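# Set a marble-filled cup onto the coaster

## Task

Place the cup so that its entire base rests on the coaster, losing as few marbles as possible. The task fails if the cup is taken far below the level of the table surface or if the coaster ends up noticeably moved from its starting spot. The cup must stay there on its own: if it is only in place because the robot is holding it at the end, the task is not done.

## Robot and tools

Robot: two arms, left_arm and right_arm, mounted on opposite sides of a table. Each ends in a two-finger gripper. The names are just labels and do not match sides of any picture.

Frame: one shared scene frame, in metres. The origin is at the table centre, +z points up, and the table surface sits at z = +0.020. left_arm's base is on the +y side and right_arm's on the -y side. In gripper terms, the fingers extend along the gripper's +x axis and close along its y axis. The reported hand position is the point between the finger pads, roughly 3 to 4 cm short of the fingertips. It can be slightly wrong, more so when the arm is stretched far out.

The 16-number row. Every command that moves the arms is a single flat list of 16 numbers covering both arms, even when only one arm should move. The first 8 are left_arm: x, y, z, qw, qx, qy, qz, opening. The last 8 are right_arm in the same order. x, y, z is an absolute target for the hand point, in metres, in the scene frame. qw, qx, qy, qz is an absolute target orientation as a unit quaternion, w first, also in the scene frame. Opening runs from -1 to 1. +1 means fully open (0.088 m). Empty fingers touch at about -0.80, and values below that change nothing. To keep an arm still, repeat its last reported position and the same quaternion you have been sending, since the reported quaternion may have drifted. Keep its opening unchanged too.

execute_actions. Argument "actions" is a list holding at most one item, or no items.
- Empty list: only reports the current state.
- {"rows": [...], "steps": n}: drives the arms for n control steps, with n at most 15 and 15 if omitted. Each step lasts 1/30 s. Rows are used one per step, and the last row repeats if rows run out. You may send at most 15 rows.
- {"steps": n} with no rows: a wait of up to 300 steps. It is counted from the previous result, so your thinking time is included.
- Optional "pictures": true/false controls whether the camera images come back. They are included by default.
A call the system rejects sends nothing. A call is rejected if a target lies more than 0.6 m from that arm's last reported position along any of the gripper's own axes.

move. Argument "target": one 16-number row as above. Optional "speed" is the top path speed in m/s, from 0.002 to 0.5, default 0.25. Rotation is capped at twice that value in rad/s. Both grippers travel in straight lines to their absolute poses and finish together. A move lasts between 0.5 and 10 s and is cut off at 10 s, possibly short of the goal. Rotation takes the shorter direction. The opening is applied at the start. Paths ignore obstacles and the other arm. Grippers lag, can drift off the line, and can exceed the speed, especially near full reach. Faster contact and targets set deeper past a surface mean harder impacts and pressing. The result has a "move:" line giving the ending and each gripper's remaining distance. Possible endings are done, off_target, moving, held and fault. If only one arm is named, the other finished normally. limits=paced means a target was clipped. limits=held means safety checks blocked steps, after which the arm may lurch faster than the set speed.

wait: "seconds" from 0 to 10. The scene runs and nothing new is commanded.

zoom_image: "camera" is one of cam_head_left, cam_head_right, cam_left_wrist, cam_right_wrist. "region" is [x0, y0, x1, y1] in pixels, with the origin at the top-left, at most 504 by 504. All cameras give 504x504 images.

finished_scene: "scene" is the current scene number. It is final and reports whether the goal was met. The goal must hold by itself afterwards. Replying without any tool call also ends everything.

Control behaviour. At each step the commanded pose is limited to within 70 mm and 16 degrees of the measured pose. Damped inverse kinematics then pursues it, giving position priority over orientation. After an action ends, an arm continues only to its last clipped pose, so far targets need several calls. Check the result and send the remainder. Joint friction can leave the hand short or slightly tilted, and tiny moves may not happen, so verify position and orientation after each motion. A "Hand target" line shows what the controller is currently steering toward. Time keeps running while you think.

Result lines. The state line gives each arm's position, quaternion and linear and angular velocities. "pose unreachable" means the clearance check altered or blocked an arm's command. HELD marks steps where some or all of your row was not sent. grip_measured is the finger opening on the command scale, with joint positions giving it in metres. Readings may be off by about 1 mm and read narrower by up to about 0.061 when squeezing hard. To hold something, command about 0.07 below grip_measured for a firm grip, or less for a gentle one. Allow at least 0.5 s for a full close. Parts under about 3 mm wide get less force. Each pad pushes at about 34 to 49 N, with brief spikes on first contact. MOTOR HOT appears from 50 °C. At 95 °C an OVER-TEMPERATURE FAULT holds the arm, and if it does not cool it goes limp and the gripper releases. Holding loads adds heat.

Limits and hazards. Joint ranges in rad: waist -3.054 to 3.054, shoulder 0 to 3.142, elbow 0 to 2.356, wrist pitch -1.571 to 1.571, wrist yaw -1.571 to 1.571, wrist roll -3.142 to 3.142. Load limits in N m: waist 17.6, shoulder 21.8, elbow 21.7, wrist pitch 5.74, wrist yaw 5.72, wrist roll 5.36. Loads carried count toward these. Exceeding one stops that arm for 10 s and drops the rest of the call. Do not let the arms collide or push each other. Do not let anything leave the table. Avoid drops, slips, slams and hard pushes. Keep the cup upright and move it gently so marbles stay in. Do not shove the coaster. Loose objects may occasionally be nudged by outside disturbances. Faster, smoother work with less motor effort is preferred.

Each tool is called after ">>>" as name(argument=value, ...) on one line, values as JSON.

## Session

>>> execute_actions(actions=[])

Scene clock: 0.00 s of 3960.00 s.
left_arm: end_effector_position=(-0.0446, +0.1258, +0.3773) grip_measured=+0.821 end_effector_quat_wxyz=(+0.574, -0.021, -0.015, -0.819) end_effector_velocity=(+0.000, +0.000, -0.002) end_effector_angular_velocity=(+0.010, +0.005, +0.004) | right_arm: end_effector_position=(-0.1025, -0.2729, +0.2084) grip_measured=+0.821 end_effector_quat_wxyz=(+0.789, -0.472, +0.181, +0.349) end_effector_velocity=(-0.000, -0.000, +0.000) end_effector_angular_velocity=(+0.002, +0.009, -0.003)
Joint positions: left_arm=[-0.009  0.842  0.65   0.243  0.003  0.001  0.079] | right_arm=[-0.161  1.447  0.683 -0.289  0.785 -0.01   0.079]
Joint velocities: left_arm=[-0.002 -0.002 -0.002 -0.007 -0.007 -0.007 -0.   ] | right_arm=[-0.002 -0.002  0.002 -0.007 -0.007  0.007 -0.   ]
Motor temperatures (°C, as the motors report them): left_arm=[27 28 29 25 28 26] | right_arm=[28 25 28 26 26 29]
Heat: left arm: hottest elbow 29 °C (+0.0 °C/min); right arm: hottest wrist roll 29 °C (+0.0 °C/min).
Hand target (left_arm): -0.045, +0.126, +0.377; -0.574, +0.021, +0.015, +0.819
Hand target (right_arm): -0.102, -0.273, +0.208; +0.789, -0.472, +0.181, +0.349

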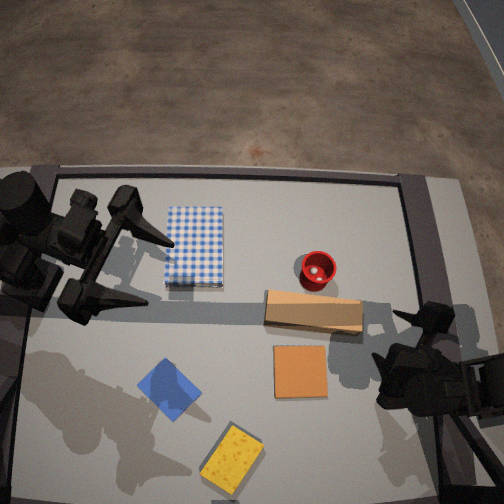

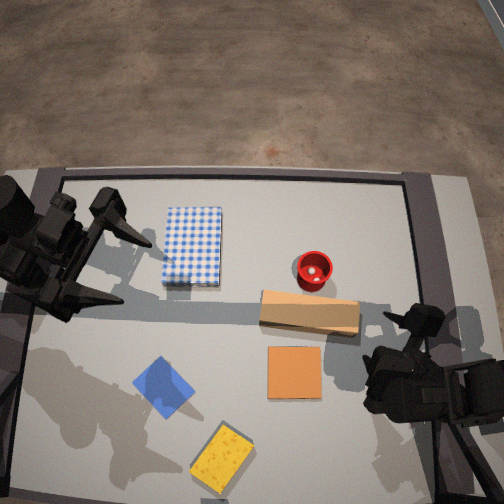

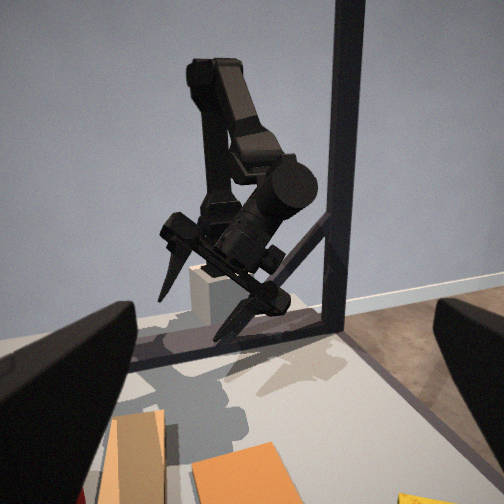

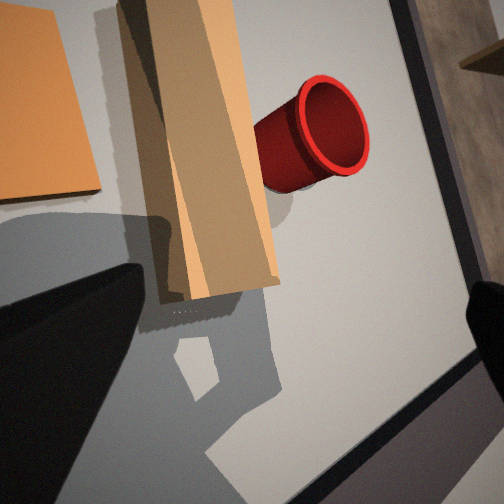

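>>> zoom_image(camera="cam_head_left", region=[120, 190, 400, 504])

>>> zoom_image(camera="cam_head_right", region=[120, 190, 400, 504])

Region (120, 190, 400, 504) of cam_head_left's 504x504 image, scaled by 1.605, with more detail than that image has; it fills the left 449 columns of this view, and the rest is white.

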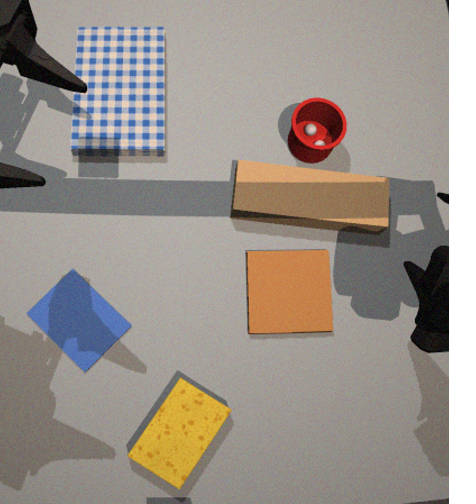

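Region (120, 190, 400, 504) of cam_head_right's 504x504 image, scaled by 1.605, with more detail than that image has; it fills the left 449 columns of this view, and the rest is white.

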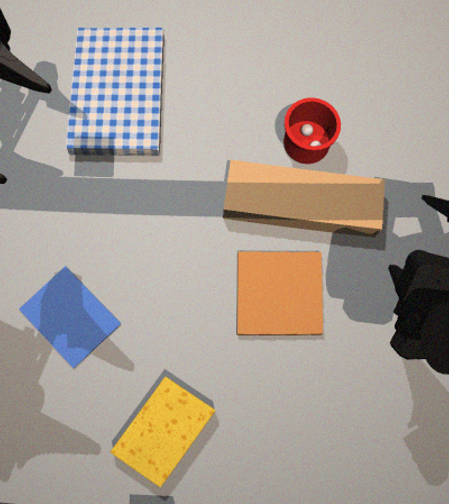

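>>> move(target=[-0.0446,0.1258,0.3773,0.574,-0.021,-0.015,-0.819,1.0, 0.0,-0.14,0.28,0.707,0,0.707,0,1.0], speed=0.25)

Scene clock: 49.60 s of 3960.00 s.
left_arm: end_effector_position=(-0.0446, +0.1258, +0.3773) grip_measured=+0.980 end_effector_quat_wxyz=(+0.574, -0.021, -0.015, -0.819) end_effector_velocity=(+0.002, -0.000, -0.005) end_effector_angular_velocity=(+0.023, -0.000, +0.009) | right_arm: end_effector_position=(-0.0040, -0.1424, +0.2847) grip_measured=+0.981 end_effector_quat_wxyz=(+0.729, +0.051, +0.681, +0.056) end_effector_velocity=(-0.004, +0.003, +0.001) end_effector_angular_velocity=(+0.014, +0.013, +0.028)
Joint positions: left_arm=[-0.009  0.842  0.65   0.243  0.003  0.001  0.087] | right_arm=[-0.627  2.278  2.341 -1.469 -0.     1.141  0.087]
Joint velocities: left_arm=[ 0.002 -0.002 -0.002 -0.022 -0.007 -0.007 -0.   ] | right_arm=[ 0.002 -0.002 -0.002  0.007 -0.022 -0.022  0.   ]
Motor temperatures (°C, as the motors report them): left_arm=[27 29 35 32 28 26] | right_arm=[28 27 31 28 26 29]
Heat: left arm: hottest elbow 35 °C (+7.3 °C/min); right arm: hottest elbow 31 °C (+2.4 °C/min).
Hand target (left_arm): -0.045, +0.126, +0.377; -0.574, +0.021, +0.015, +0.819
Hand target (right_arm): -0.002, -0.140, +0.281; +0.727, +0.053, +0.683, +0.053
Off the commanded pose (left_arm): 0.000 m, 0 deg.
Off the commanded pose (right_arm): 0.007 m, 9 deg.
joint sent to its limit (right arm) — the command would take joint 3 (elbow) past its upper limit, so that joint was sent only as far as its limit.
After step 90, 42.83 s passed at rest.
move: off_target (right_arm)

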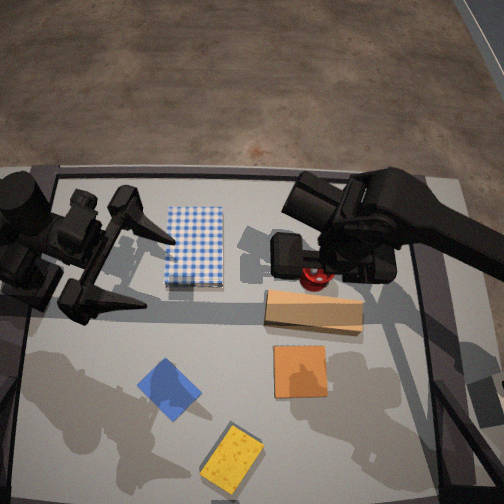

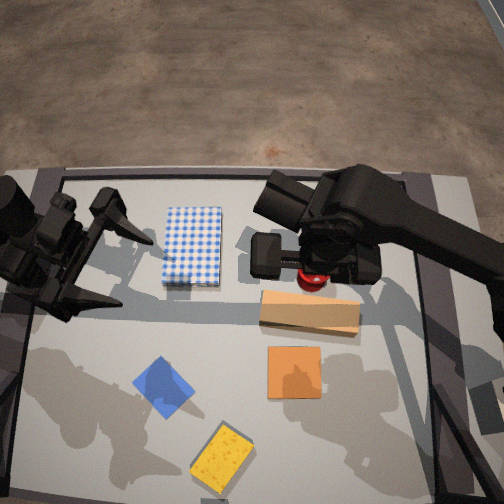

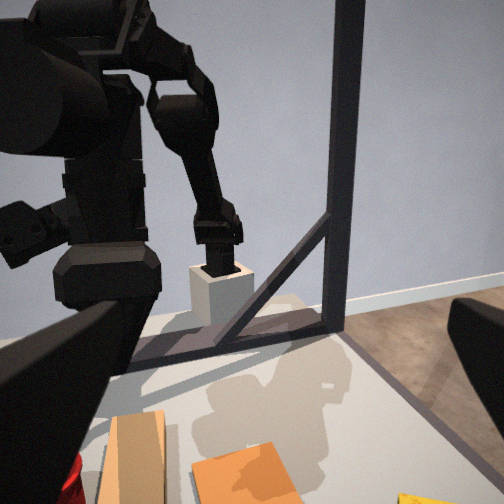

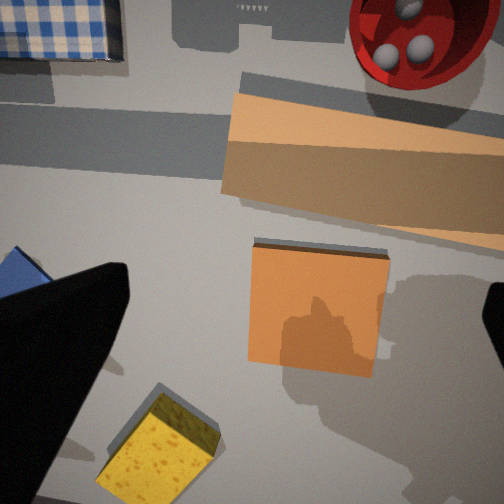

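>>> move(target=[-0.0446,0.1258,0.3773,0.574,-0.021,-0.015,-0.819,1.0, 0.06,-0.18,0.22,0.707,0,0.707,0,1.0], speed=0.2)

Scene clock: 99.87 s of 3960.00 s.
left_arm: end_effector_position=(-0.0446, +0.1258, +0.3773) grip_measured=+0.980 end_effector_quat_wxyz=(+0.574, -0.021, -0.015, -0.819) end_effector_velocity=(-0.000, +0.001, +0.000) end_effector_angular_velocity=(+0.010, +0.019, -0.006) | right_arm: end_effector_position=(+0.0578, -0.1804, +0.2269) grip_measured=+0.981 end_effector_quat_wxyz=(+0.708, +0.006, +0.706, +0.004) end_effector_velocity=(+0.001, +0.001, +0.003) end_effector_angular_velocity=(+0.002, -0.010, +0.010)
Joint positions: left_arm=[-0.009  0.842  0.65   0.243  0.003  0.001  0.087] | right_arm=[-0.785  2.389  2.311 -1.48  -0.006  0.993  0.087]
Joint velocities: left_arm=[ 0.002 -0.002  0.002 -0.007  0.007 -0.022 -0.   ] | right_arm=[ 0.002  0.002  0.017 -0.007  0.007 -0.007 -0.   ]
Motor temperatures (°C, as the motors report them): left_arm=[27 29 36 35 28 26] | right_arm=[28 33 33 27 26 29]
Heat: left arm: hottest elbow 36 °C (+2.0 °C/min); right arm: hottest shoulder 33 °C (+3.0 °C/min).
Hand target (left_arm): -0.045, +0.126, +0.377; -0.574, +0.021, +0.015, +0.819
Hand target (right_arm): +0.060, -0.180, +0.220; +0.707, +0.001, +0.708, +0.000
Off the commanded pose (left_arm): 0.000 m, 0 deg.
Off the commanded pose (right_arm): 0.007 m, 1 deg.
After step 90, 46.30 s passed at rest.
move: done

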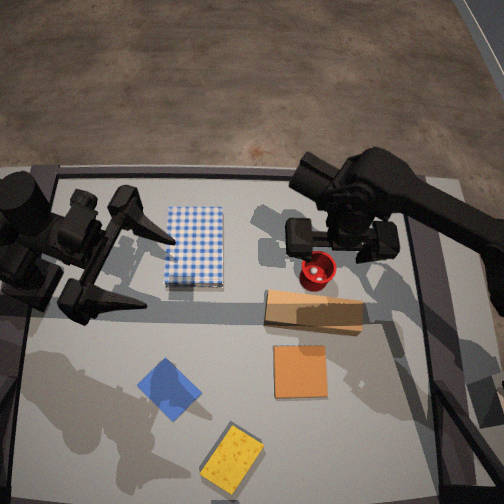

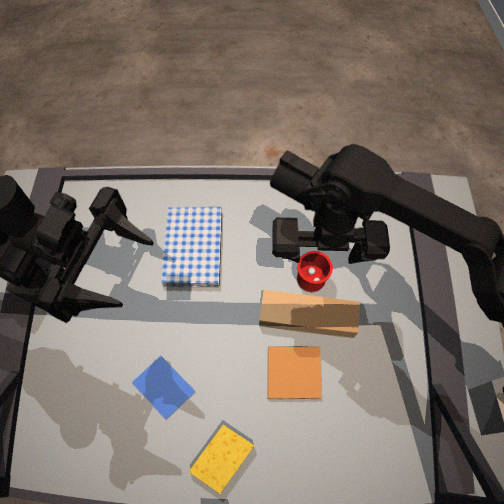

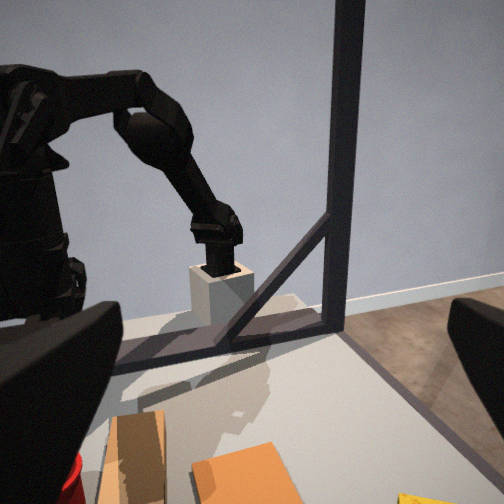

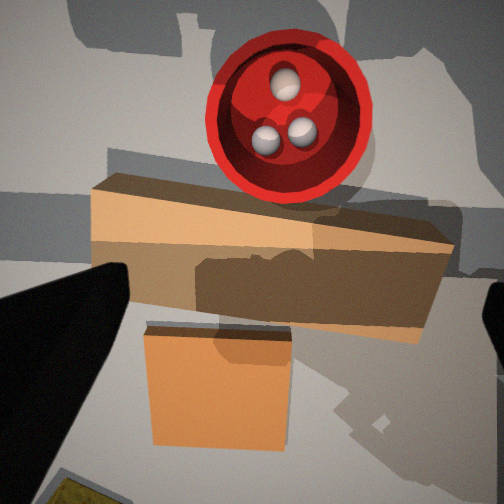

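>>> zoom_image(camera="cam_right_wrist", region=[60, 0, 480, 360])

Region (60, 0, 480, 360) of cam_right_wrist's 504x504 image, scaled by 1.200, with more detail than that image has; it fills the top 432 rows of this view, and the rest is white.

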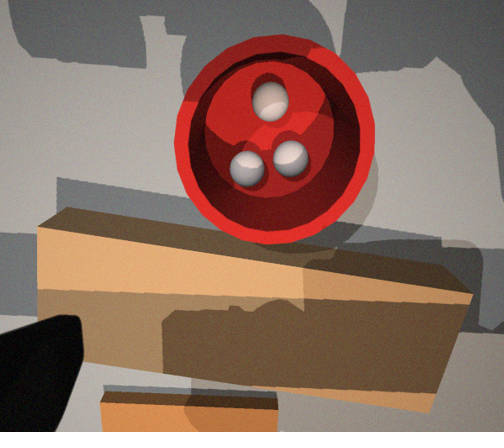

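>>> move(target=[-0.0446,0.1258,0.3773,0.574,-0.021,-0.015,-0.819,1.0, 0.096,-0.18,0.155,0.707,0,0.707,0,1.0], speed=0.15)

Scene clock: 140.03 s of 3960.00 s.
left_arm: end_effector_position=(-0.0446, +0.1258, +0.3773) grip_measured=+0.980 end_effector_quat_wxyz=(+0.574, -0.021, -0.015, -0.819) end_effector_velocity=(-0.001, +0.002, +0.003) end_effector_angular_velocity=(-0.009, +0.011, -0.010) | right_arm: end_effector_position=(+0.0943, -0.1787, +0.1645) grip_measured=+0.981 end_effector_quat_wxyz=(+0.709, +0.006, +0.705, +0.005) end_effector_velocity=(+0.001, -0.002, -0.001) end_effector_angular_velocity=(-0.010, -0.001, -0.010)
Joint positions: left_arm=[-0.009  0.842  0.65   0.243  0.003  0.001  0.087] | right_arm=[-0.845  2.496  2.255 -1.313 -0.005  0.93   0.087]
Joint velocities: left_arm=[-0.002 -0.007 -0.002  0.007  0.007 -0.007  0.   ] | right_arm=[-0.002  0.002  0.002 -0.007  0.007  0.007  0.   ]
Motor temperatures (°C, as the motors report them): left_arm=[27 29 37 36 28 26] | right_arm=[28 35 34 27 26 29]
Heat: left arm: hottest elbow 37 °C (+1.0 °C/min); right arm: hottest shoulder 35 °C (+2.0 °C/min).
Hand target (left_arm): -0.045, +0.126, +0.377; -0.574, +0.021, +0.015, +0.819
Hand target (right_arm): +0.096, -0.180, +0.155; +0.707, +0.000, +0.707, +0.000
Off the commanded pose (left_arm): 0.000 m, 0 deg.
Off the commanded pose (right_arm): 0.010 m, 1 deg.
After step 90, 36.13 s passed at rest.
move: off_target (right_arm)

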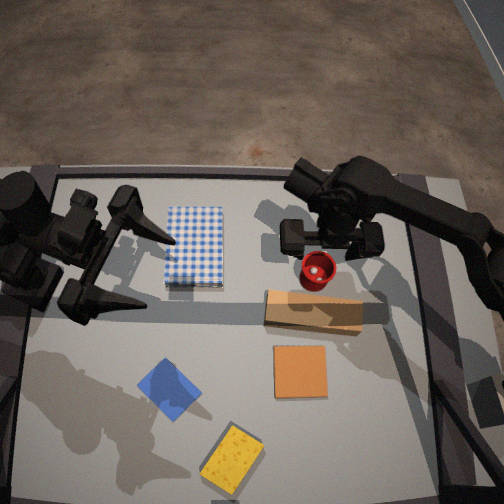

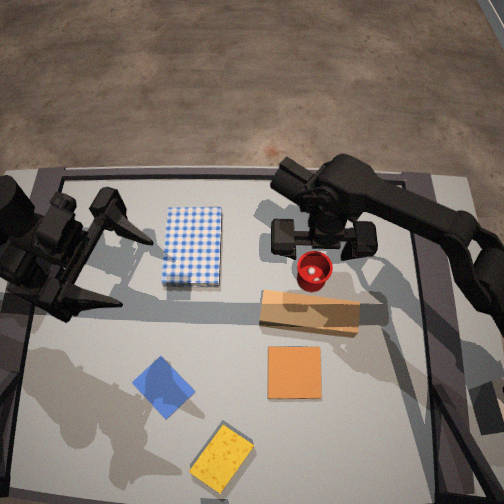

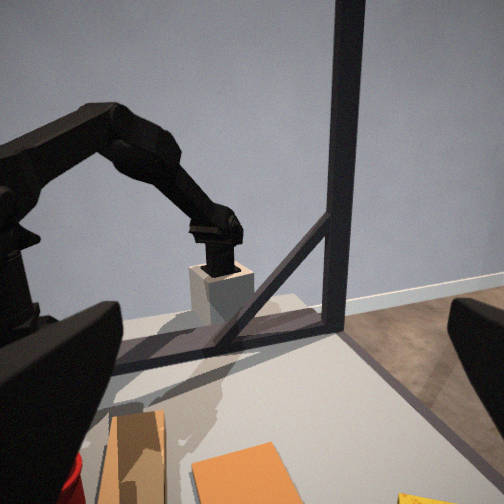

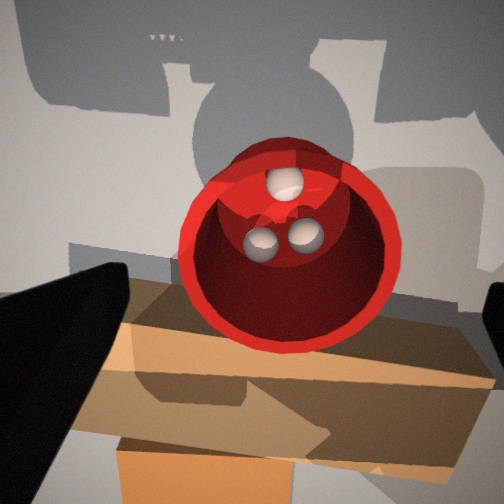

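>>> move(target=[-0.0446,0.1258,0.3773,0.574,-0.021,-0.015,-0.819,1.0, 0.094,-0.179,0.064,0.707,0,0.707,0,1.0], speed=0.08)

Scene clock: 160.60 s of 3960.00 s.
left_arm: end_effector_position=(-0.0446, +0.1258, +0.3773) grip_measured=+0.980 end_effector_quat_wxyz=(+0.574, -0.021, -0.015, -0.819) end_effector_velocity=(+0.002, -0.000, +0.001) end_effector_angular_velocity=(-0.004, +0.010, +0.009) | right_arm: end_effector_position=(+0.0971, -0.1752, +0.0764) grip_measured=+0.981 end_effector_quat_wxyz=(+0.712, +0.009, +0.702, +0.009) end_effector_velocity=(+0.004, +0.002, +0.002) end_effector_angular_velocity=(+0.013, -0.020, +0.019)
Joint positions: left_arm=[-0.009  0.842  0.65   0.243  0.003  0.001  0.087] | right_arm=[-0.845  2.577  2.053 -1.019 -0.003  0.93   0.087]
Joint velocities: left_arm=[ 0.002 -0.002 -0.002  0.007 -0.007 -0.007  0.   ] | right_arm=[-0.002 -0.007 -0.007  0.022  0.007 -0.022 -0.   ]
Motor temperatures (°C, as the motors report them): left_arm=[27 29 38 36 28 26] | right_arm=[28 36 34 27 26 29]
Heat: left arm: hottest elbow 38 °C (+2.0 °C/min); right arm: hottest shoulder 36 °C (+3.0 °C/min).
Hand target (left_arm): -0.045, +0.126, +0.377; -0.574, +0.021, +0.015, +0.819
Hand target (right_arm): +0.094, -0.179, +0.064; +0.707, -0.000, +0.707, -0.000
Off the commanded pose (left_arm): 0.000 m, 0 deg.
Off the commanded pose (right_arm): 0.013 m, 2 deg.
After step 90, 15.90 s passed at rest.
move: off_target (right_arm)

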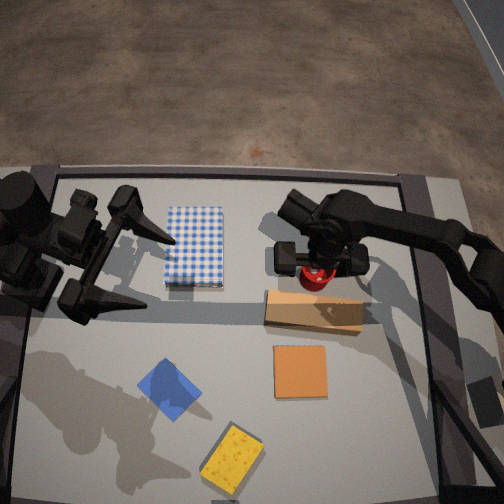

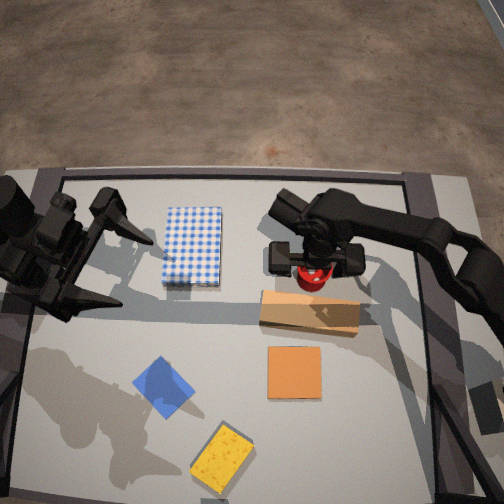

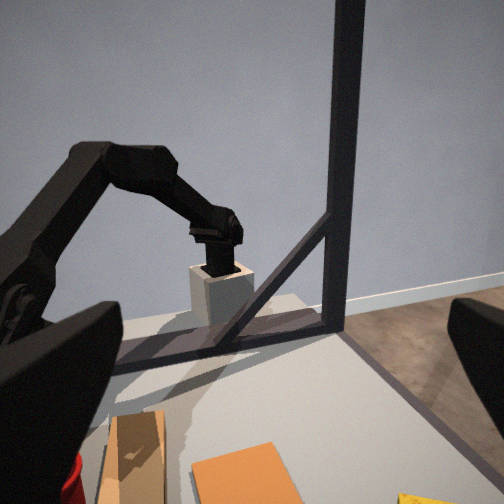

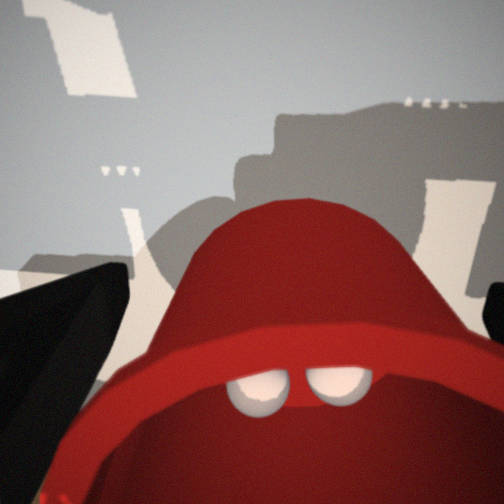

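>>> move(target=[-0.0446,0.1258,0.3773,0.574,-0.021,-0.015,-0.819,1.0, 0.095,-0.178,0.062,0.707,0,0.707,0,0.6], speed=0.03)

Scene clock: 172.37 s of 3960.00 s.
left_arm: end_effector_position=(-0.0446, +0.1258, +0.3773) grip_measured=+0.980 end_effector_quat_wxyz=(+0.574, -0.021, -0.015, -0.819) end_effector_velocity=(+0.004, -0.001, -0.002) end_effector_angular_velocity=(+0.010, +0.005, +0.024) | right_arm: end_effector_position=(+0.0963, -0.1763, +0.0714) grip_measured=+0.603 end_effector_quat_wxyz=(+0.710, +0.006, +0.704, +0.006) end_effector_velocity=(-0.002, -0.003, -0.004) end_effector_angular_velocity=(-0.009, +0.016, -0.010)
Joint positions: left_arm=[-0.009  0.842  0.65   0.243  0.003  0.001  0.087] | right_arm=[-0.845  2.588  2.053 -1.018 -0.003  0.93   0.069]
Joint velocities: left_arm=[ 0.002 -0.002 -0.002 -0.007 -0.022 -0.007 -0.   ] | right_arm=[-0.002  0.007 -0.002 -0.007 -0.007  0.007 -0.001]
Motor temperatures (°C, as the motors report them): left_arm=[27 29 38 36 28 26] | right_arm=[28 36 33 27 26 29]
Heat: left arm: hottest elbow 38 °C (+1.0 °C/min); right arm: hottest shoulder 36 °C (+2.0 °C/min).
Hand target (left_arm): -0.045, +0.126, +0.377; -0.574, +0.021, +0.015, +0.819
Hand target (right_arm): +0.095, -0.178, +0.062; +0.707, +0.000, +0.707, +0.000
Off the commanded pose (left_arm): 0.000 m, 0 deg.
Off the commanded pose (right_arm): 0.010 m, 1 deg.
After step 90, 7.90 s passed at rest.
move: off_target (right_arm)

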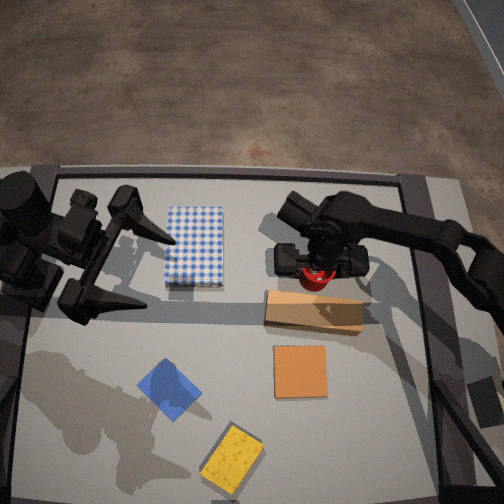

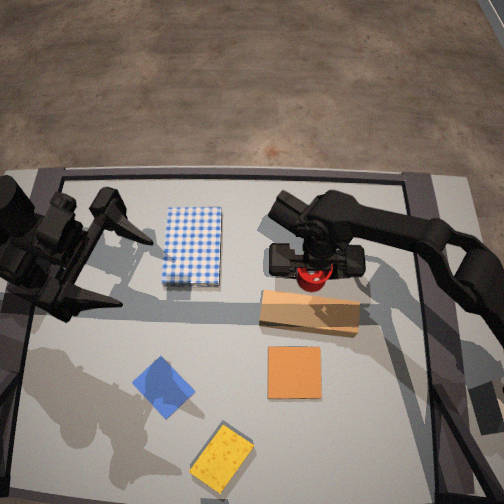

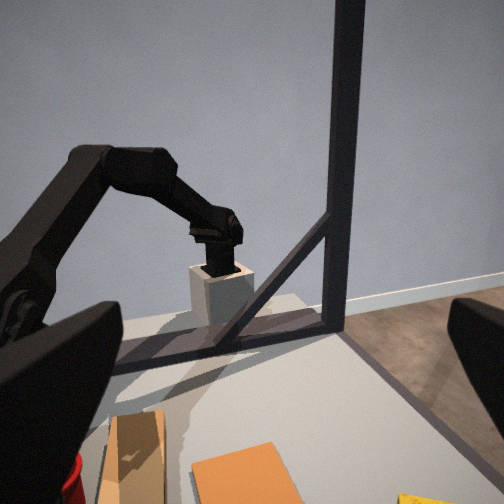

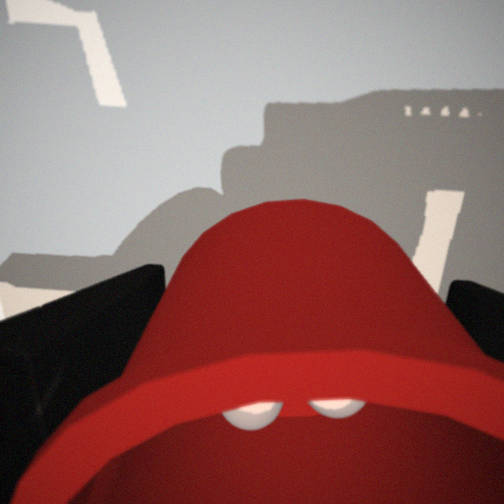

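>>> execute_actions(actions=[{"rows": [[-0.0446,0.1258,0.3773,0.574,-0.021,-0.015,-0.819,1.0, 0.095,-0.178,0.062,0.707,0,0.707,0,0.42]], "steps": 15}])

Scene clock: 175.40 s of 3960.00 s.
left_arm: end_effector_position=(-0.0446, +0.1258, +0.3773) grip_measured=+0.980 end_effector_quat_wxyz=(+0.574, -0.021, -0.015, -0.819) end_effector_velocity=(+0.000, +0.000, +0.000) end_effector_angular_velocity=(+0.010, +0.020, +0.004) | right_arm: end_effector_position=(+0.0963, -0.1764, +0.0712) grip_measured=+0.427 end_effector_quat_wxyz=(+0.710, +0.006, +0.704, +0.006) end_effector_velocity=(-0.004, +0.002, +0.003) end_effector_angular_velocity=(+0.011, +0.019, +0.010)
Joint positions: left_arm=[-0.009  0.842  0.65   0.243  0.003  0.001  0.087] | right_arm=[-0.845  2.588  2.053 -1.018 -0.003  0.93   0.06 ]
Joint velocities: left_arm=[-0.002 -0.002  0.002 -0.007 -0.007 -0.022 -0.   ] | right_arm=[ 0.002 -0.007 -0.002 -0.007 -0.022 -0.007 -0.001]
Motor temperatures (°C, as the motors report them): left_arm=[27 29 38 36 28 26] | right_arm=[28 36 33 27 26 29]
Heat: left arm: hottest elbow 38 °C (+1.0 °C/min); right arm: hottest shoulder 36 °C (+2.0 °C/min).
Hand target (left_arm): -0.045, +0.126, +0.377; -0.574, +0.021, +0.015, +0.819
Hand target (right_arm): +0.095, -0.178, +0.062; +0.707, +0.000, +0.707, +0.000
Off the commanded pose (left_arm): 0.000 m, 0 deg.
Off the commanded pose (right_arm): 0.009 m, 1 deg.
Steps of this call (steps 1 to 76: nothing new was sent; steps 77 to 91: all 15 steps of this action). Readings (end_effector_position):
77: left_arm (-0.0446, +0.1258, +0.3773) | right_arm (+0.0963, -0.1764, +0.0712)
78: left_arm (-0.0446, +0.1258, +0.3773) | right_arm (+0.0963, -0.1764, +0.0712)
80: left_arm (-0.0446, +0.1258, +0.3773) | right_arm (+0.0963, -0.1764, +0.0712)
84: left_arm (-0.0446, +0.1258, +0.3773) | right_arm (+0.0963, -0.1764, +0.0712)
91: the state above

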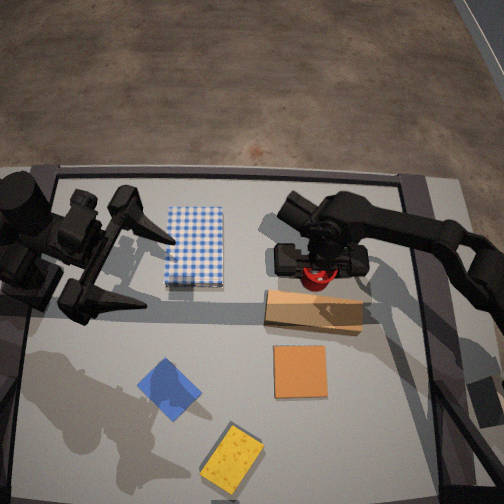

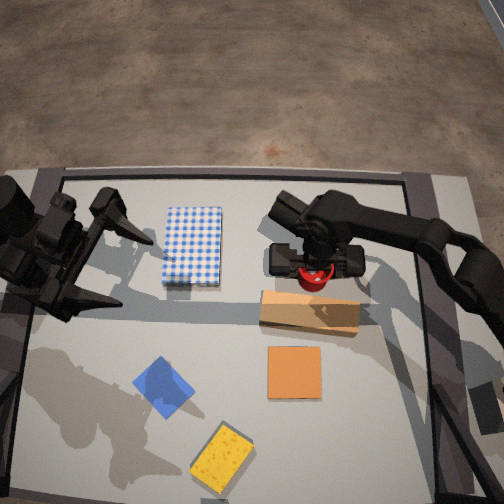

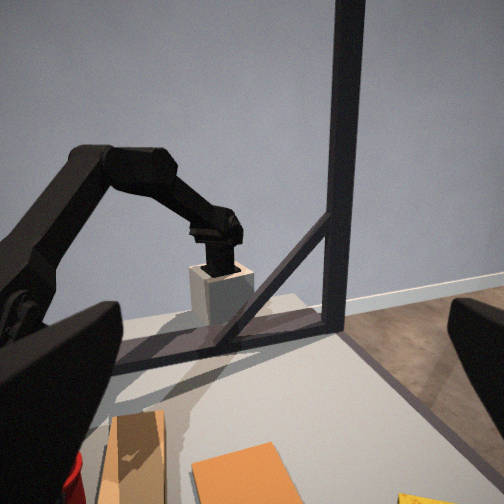

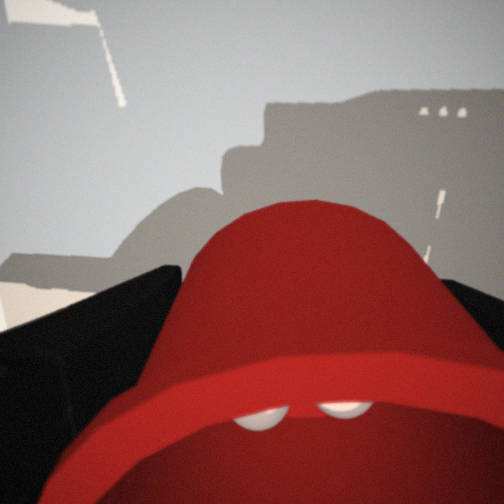

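>>> execute_actions(actions=[{"rows": [[-0.0446,0.1258,0.3773,0.574,-0.021,-0.015,-0.819,1.0, 0.095,-0.178,0.062,0.707,0,0.707,0,0.30]], "steps": 15}])

Scene clock: 181.87 s of 3960.00 s.
left_arm: end_effector_position=(-0.0446, +0.1258, +0.3773) grip_measured=+0.980 end_effector_quat_wxyz=(+0.574, -0.021, -0.015, -0.819) end_effector_velocity=(+0.001, +0.001, -0.001) end_effector_angular_velocity=(+0.009, -0.011, +0.005) | right_arm: end_effector_position=(+0.0962, -0.1764, +0.0712) grip_measured=+0.380 end_effector_quat_wxyz=(+0.710, +0.006, +0.704, +0.005) end_effector_velocity=(-0.003, -0.001, -0.002) end_effector_angular_velocity=(-0.005, +0.013, +0.010)
Joint positions: left_arm=[-0.009  0.842  0.65   0.243  0.003  0.001  0.087] | right_arm=[-0.845  2.588  2.053 -1.019 -0.003  0.93   0.058]
Joint velocities: left_arm=[-0.002 -0.007  0.002 -0.022 -0.007  0.007 -0.   ] | right_arm=[ 0.002  0.002 -0.002 -0.007 -0.007 -0.007 -0.   ]
Motor temperatures (°C, as the motors report them): left_arm=[27 29 38 36 28 26] | right_arm=[28 36 33 27 26 29]
Heat: left arm: hottest elbow 38 °C (+1.0 °C/min); right arm: hottest shoulder 36 °C (+2.0 °C/min).
Hand target (left_arm): -0.045, +0.126, +0.377; -0.574, +0.021, +0.015, +0.819
Hand target (right_arm): +0.095, -0.178, +0.062; +0.707, +0.000, +0.707, -0.000
Off the commanded pose (left_arm): 0.000 m, 0 deg.
Off the commanded pose (right_arm): 0.009 m, 1 deg.
Steps of this call (steps 1 to 90: nothing new was sent; then 2.97 s passed at rest; steps 91 to 105: all 15 steps of this action). Readings (end_effector_position):
91: left_arm (-0.0446, +0.1258, +0.3773) | right_arm (+0.0962, -0.1764, +0.0712)
92: left_arm (-0.0446, +0.1258, +0.3773) | right_arm (+0.0962, -0.1764, +0.0712)
94: left_arm (-0.0446, +0.1258, +0.3773) | right_arm (+0.0962, -0.1764, +0.0712)
98: left_arm (-0.0446, +0.1258, +0.3773) | right_arm (+0.0962, -0.1764, +0.0712)
105: the state above

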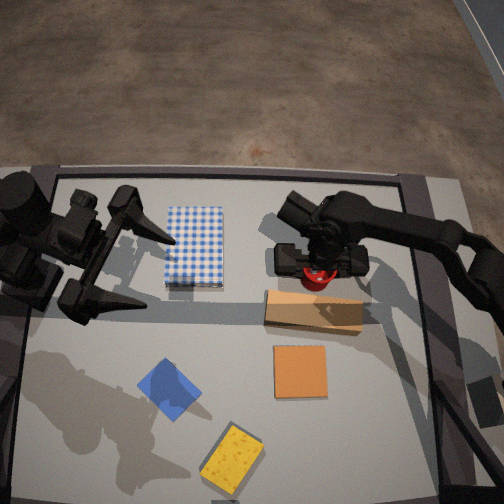

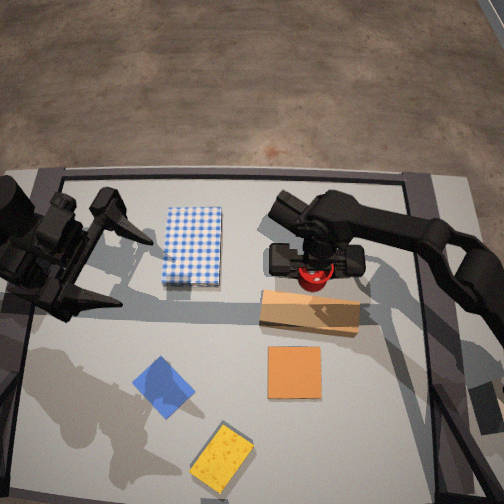

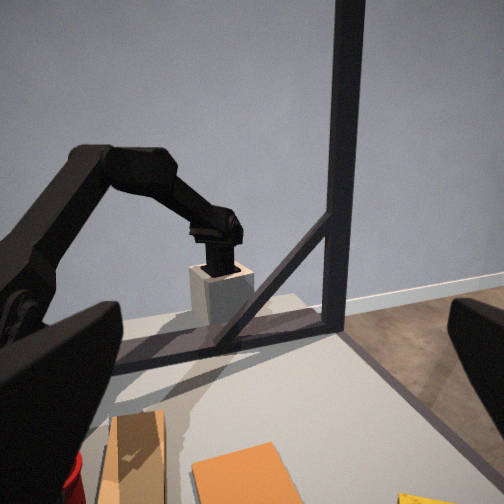

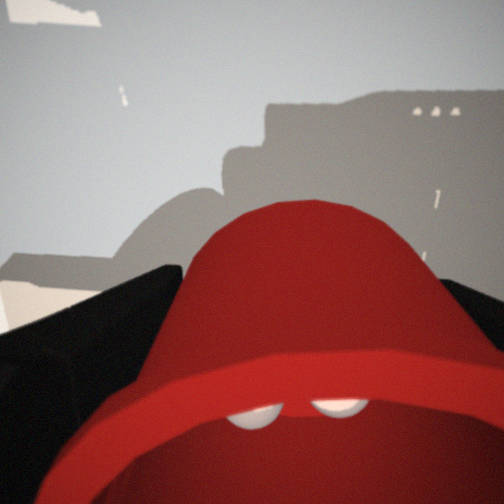

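>>> move(target=[-0.0446,0.1258,0.3773,0.574,-0.021,-0.015,-0.819,1.0, 0.094,-0.178,0.145,0.707,0,0.707,0,0.30], speed=0.1)

Scene clock: 190.40 s of 3960.00 s.
left_arm: end_effector_position=(-0.0446, +0.1258, +0.3773) grip_measured=+0.980 end_effector_quat_wxyz=(+0.574, -0.021, -0.015, -0.819) end_effector_velocity=(-0.001, +0.001, -0.005) end_effector_angular_velocity=(+0.028, +0.014, -0.001) | right_arm: end_effector_position=(+0.0926, -0.1813, +0.1350) grip_measured=+0.380 end_effector_quat_wxyz=(+0.701, -0.006, +0.713, -0.006) end_effector_velocity=(+0.001, +0.001, +0.004) end_effector_angular_velocity=(+0.010, +0.002, +0.005)
Joint positions: left_arm=[-0.009  0.842  0.65   0.243  0.003  0.001  0.087] | right_arm=[-0.845  2.539  2.217 -1.273 -0.003  0.93   0.058]
Joint velocities: left_arm=[-0.007 -0.002 -0.002 -0.022 -0.007 -0.022 -0.   ] | right_arm=[-0.002 -0.002  0.012 -0.007 -0.007 -0.007 -0.   ]
Motor temperatures (°C, as the motors report them): left_arm=[27 29 38 37 28 26] | right_arm=[28 37 33 27 26 29]
Heat: left arm: hottest elbow 38 °C (+1.0 °C/min); right arm: hottest shoulder 37 °C (+3.0 °C/min).
Hand target (left_arm): -0.045, +0.126, +0.377; -0.574, +0.021, +0.015, +0.819
Hand target (right_arm): +0.094, -0.178, +0.145; +0.707, +0.000, +0.707, +0.000
Off the commanded pose (left_arm): 0.000 m, 0 deg.
Off the commanded pose (right_arm): 0.011 m, 1 deg.
After step 100, 4.00 s passed at rest.
move: off_target (right_arm)

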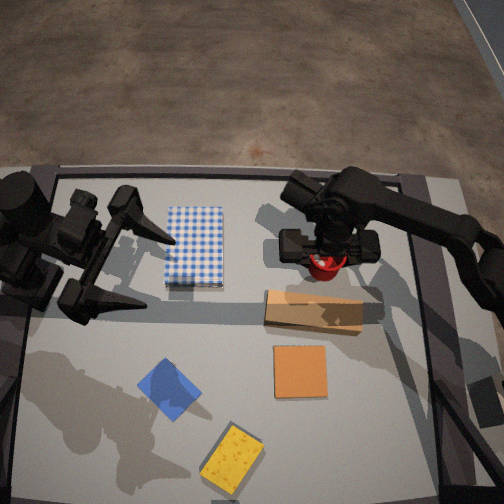

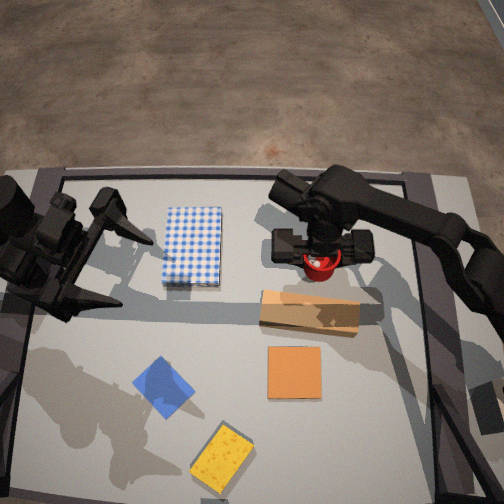

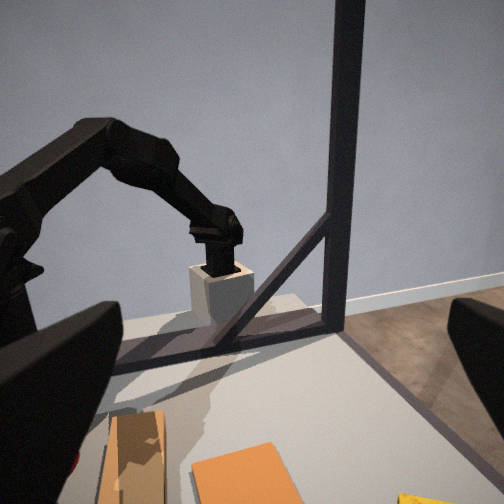

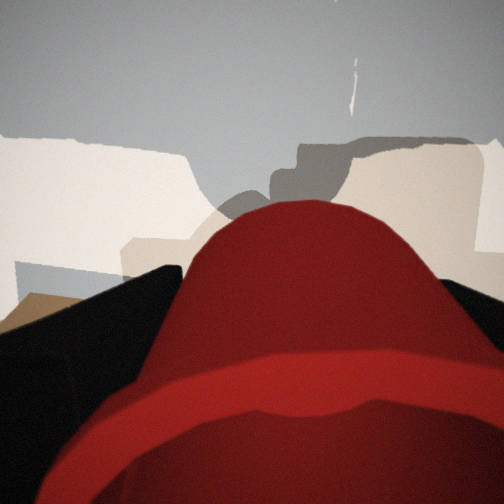

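>>> move(target=[-0.0446,0.1258,0.3773,0.574,-0.021,-0.015,-0.819,1.0, -0.083,-0.137,0.155,0.707,0,0.707,0,0.30], speed=0.12)

Scene clock: 201.07 s of 3960.00 s.
left_arm: end_effector_position=(-0.0446, +0.1258, +0.3773) grip_measured=+0.980 end_effector_quat_wxyz=(+0.574, -0.021, -0.015, -0.819) end_effector_velocity=(+0.002, -0.001, -0.005) end_effector_angular_velocity=(+0.029, +0.014, +0.018) | right_arm: end_effector_position=(-0.0817, -0.1371, +0.1499) grip_measured=+0.380 end_effector_quat_wxyz=(+0.706, -0.005, +0.708, -0.003) end_effector_velocity=(+0.001, -0.004, -0.001) end_effector_angular_velocity=(-0.010, +0.010, -0.015)
Joint positions: left_arm=[-0.009  0.842  0.65   0.243  0.003  0.001  0.087] | right_arm=[-0.463  2.33   1.9   -1.152 -0.     1.309  0.058]
Joint velocities: left_arm=[-0.002 -0.002 -0.002 -0.022 -0.022 -0.022  0.   ] | right_arm=[-0.007 -0.002 -0.007 -0.007 -0.007  0.007 -0.   ]
Motor temperatures (°C, as the motors report them): left_arm=[27 29 38 37 28 26] | right_arm=[28 40 33 27 26 29]
Heat: left arm: hottest elbow 38 °C (+1.0 °C/min); right arm: hottest shoulder 40 °C (+5.1 °C/min).
Hand target (left_arm): -0.045, +0.126, +0.377; -0.574, +0.021, +0.015, +0.819
Hand target (right_arm): -0.082, -0.138, +0.155; +0.708, -0.001, +0.706, -0.001
Off the commanded pose (left_arm): 0.000 m, 0 deg.
Off the commanded pose (right_arm): 0.005 m, 1 deg.
After step 90, 5.77 s passed at rest.
move: done

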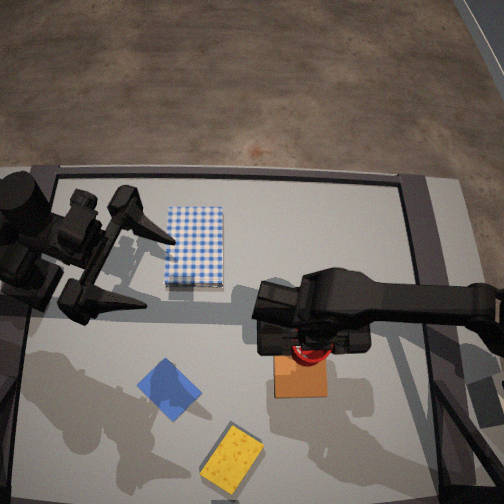

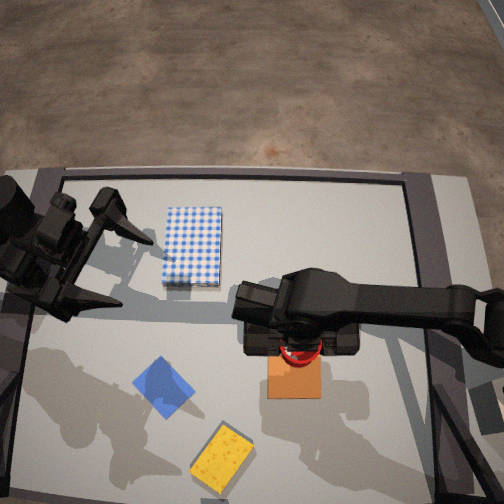

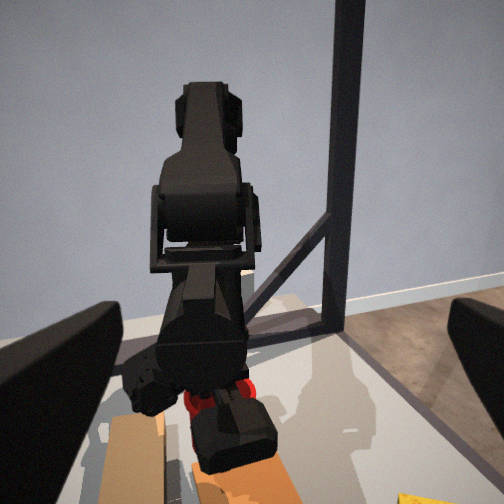

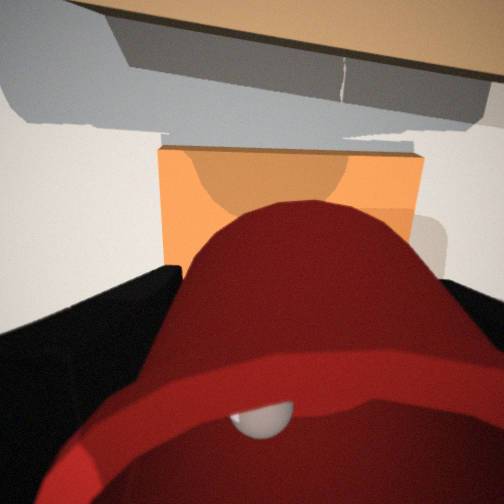

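>>> move(target=[-0.0446,0.1258,0.3773,0.574,-0.021,-0.015,-0.819,1.0, -0.098,-0.137,0.095,0.707,0,0.707,0,0.30], speed=0.07)

Scene clock: 215.43 s of 3960.00 s.
left_arm: end_effector_position=(-0.0446, +0.1258, +0.3773) grip_measured=+0.980 end_effector_quat_wxyz=(+0.574, -0.021, -0.015, -0.819) end_effector_velocity=(-0.000, +0.000, -0.002) end_effector_angular_velocity=(+0.009, +0.004, -0.005) | right_arm: end_effector_position=(-0.0956, -0.1330, +0.1053) grip_measured=+0.380 end_effector_quat_wxyz=(+0.709, +0.009, +0.705, +0.009) end_effector_velocity=(-0.002, +0.002, +0.000) end_effector_angular_velocity=(+0.012, +0.020, -0.009)
Joint positions: left_arm=[-0.009  0.842  0.65   0.243  0.003  0.001  0.087] | right_arm=[-0.431  2.352  1.755 -0.949 -0.     1.344  0.058]
Joint velocities: left_arm=[ 0.002 -0.002 -0.002 -0.007  0.007 -0.007  0.   ] | right_arm=[-0.002 -0.002 -0.002  0.007 -0.022  0.007 -0.   ]
Motor temperatures (°C, as the motors report them): left_arm=[27 29 38 37 28 26] | right_arm=[28 42 33 27 26 29]
Heat: left arm: hottest elbow 38 °C (+1.0 °C/min); right arm: hottest shoulder 42 °C (+7.1 °C/min).
Hand target (left_arm): -0.045, +0.126, +0.377; -0.574, +0.021, +0.015, +0.819
Hand target (right_arm): -0.098, -0.137, +0.095; +0.707, -0.000, +0.707, -0.000
Off the commanded pose (left_arm): 0.000 m, 0 deg.
Off the commanded pose (right_arm): 0.011 m, 1 deg.
After step 90, 10.17 s passed at rest.
move: off_target (right_arm)

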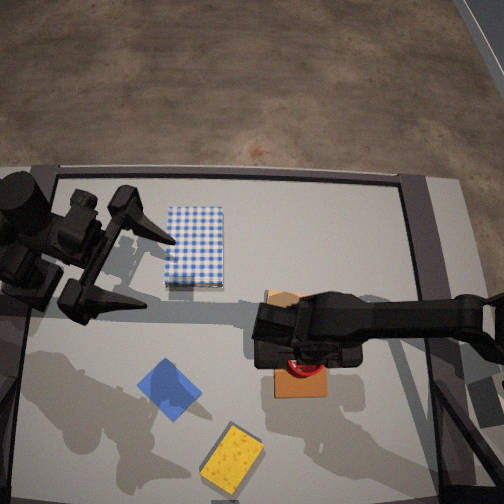

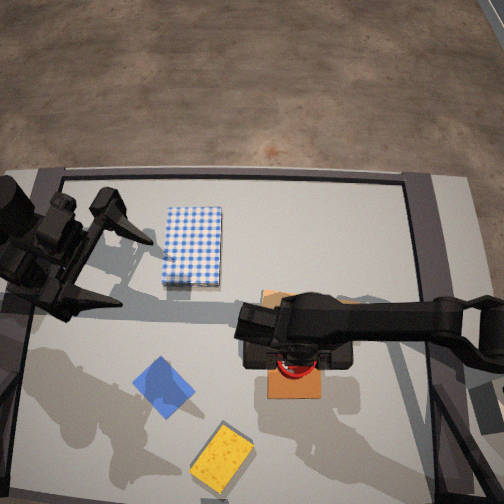

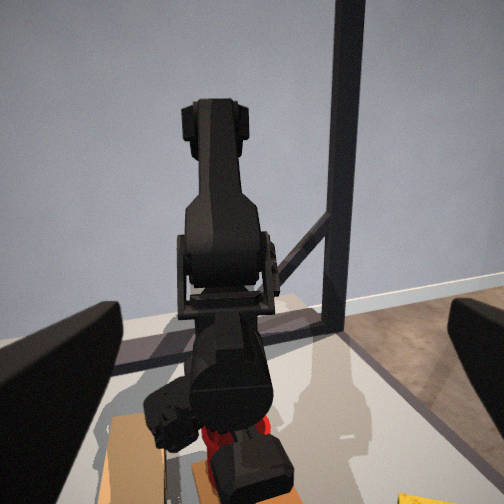

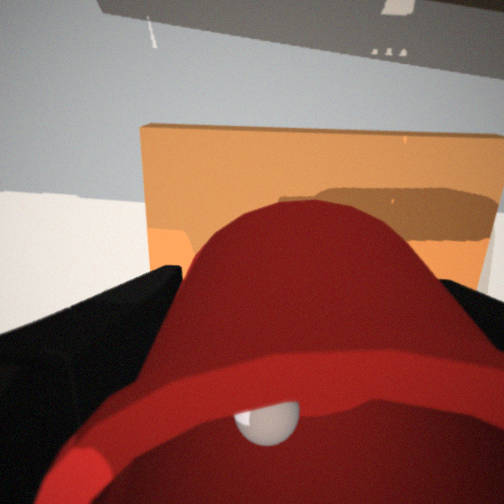

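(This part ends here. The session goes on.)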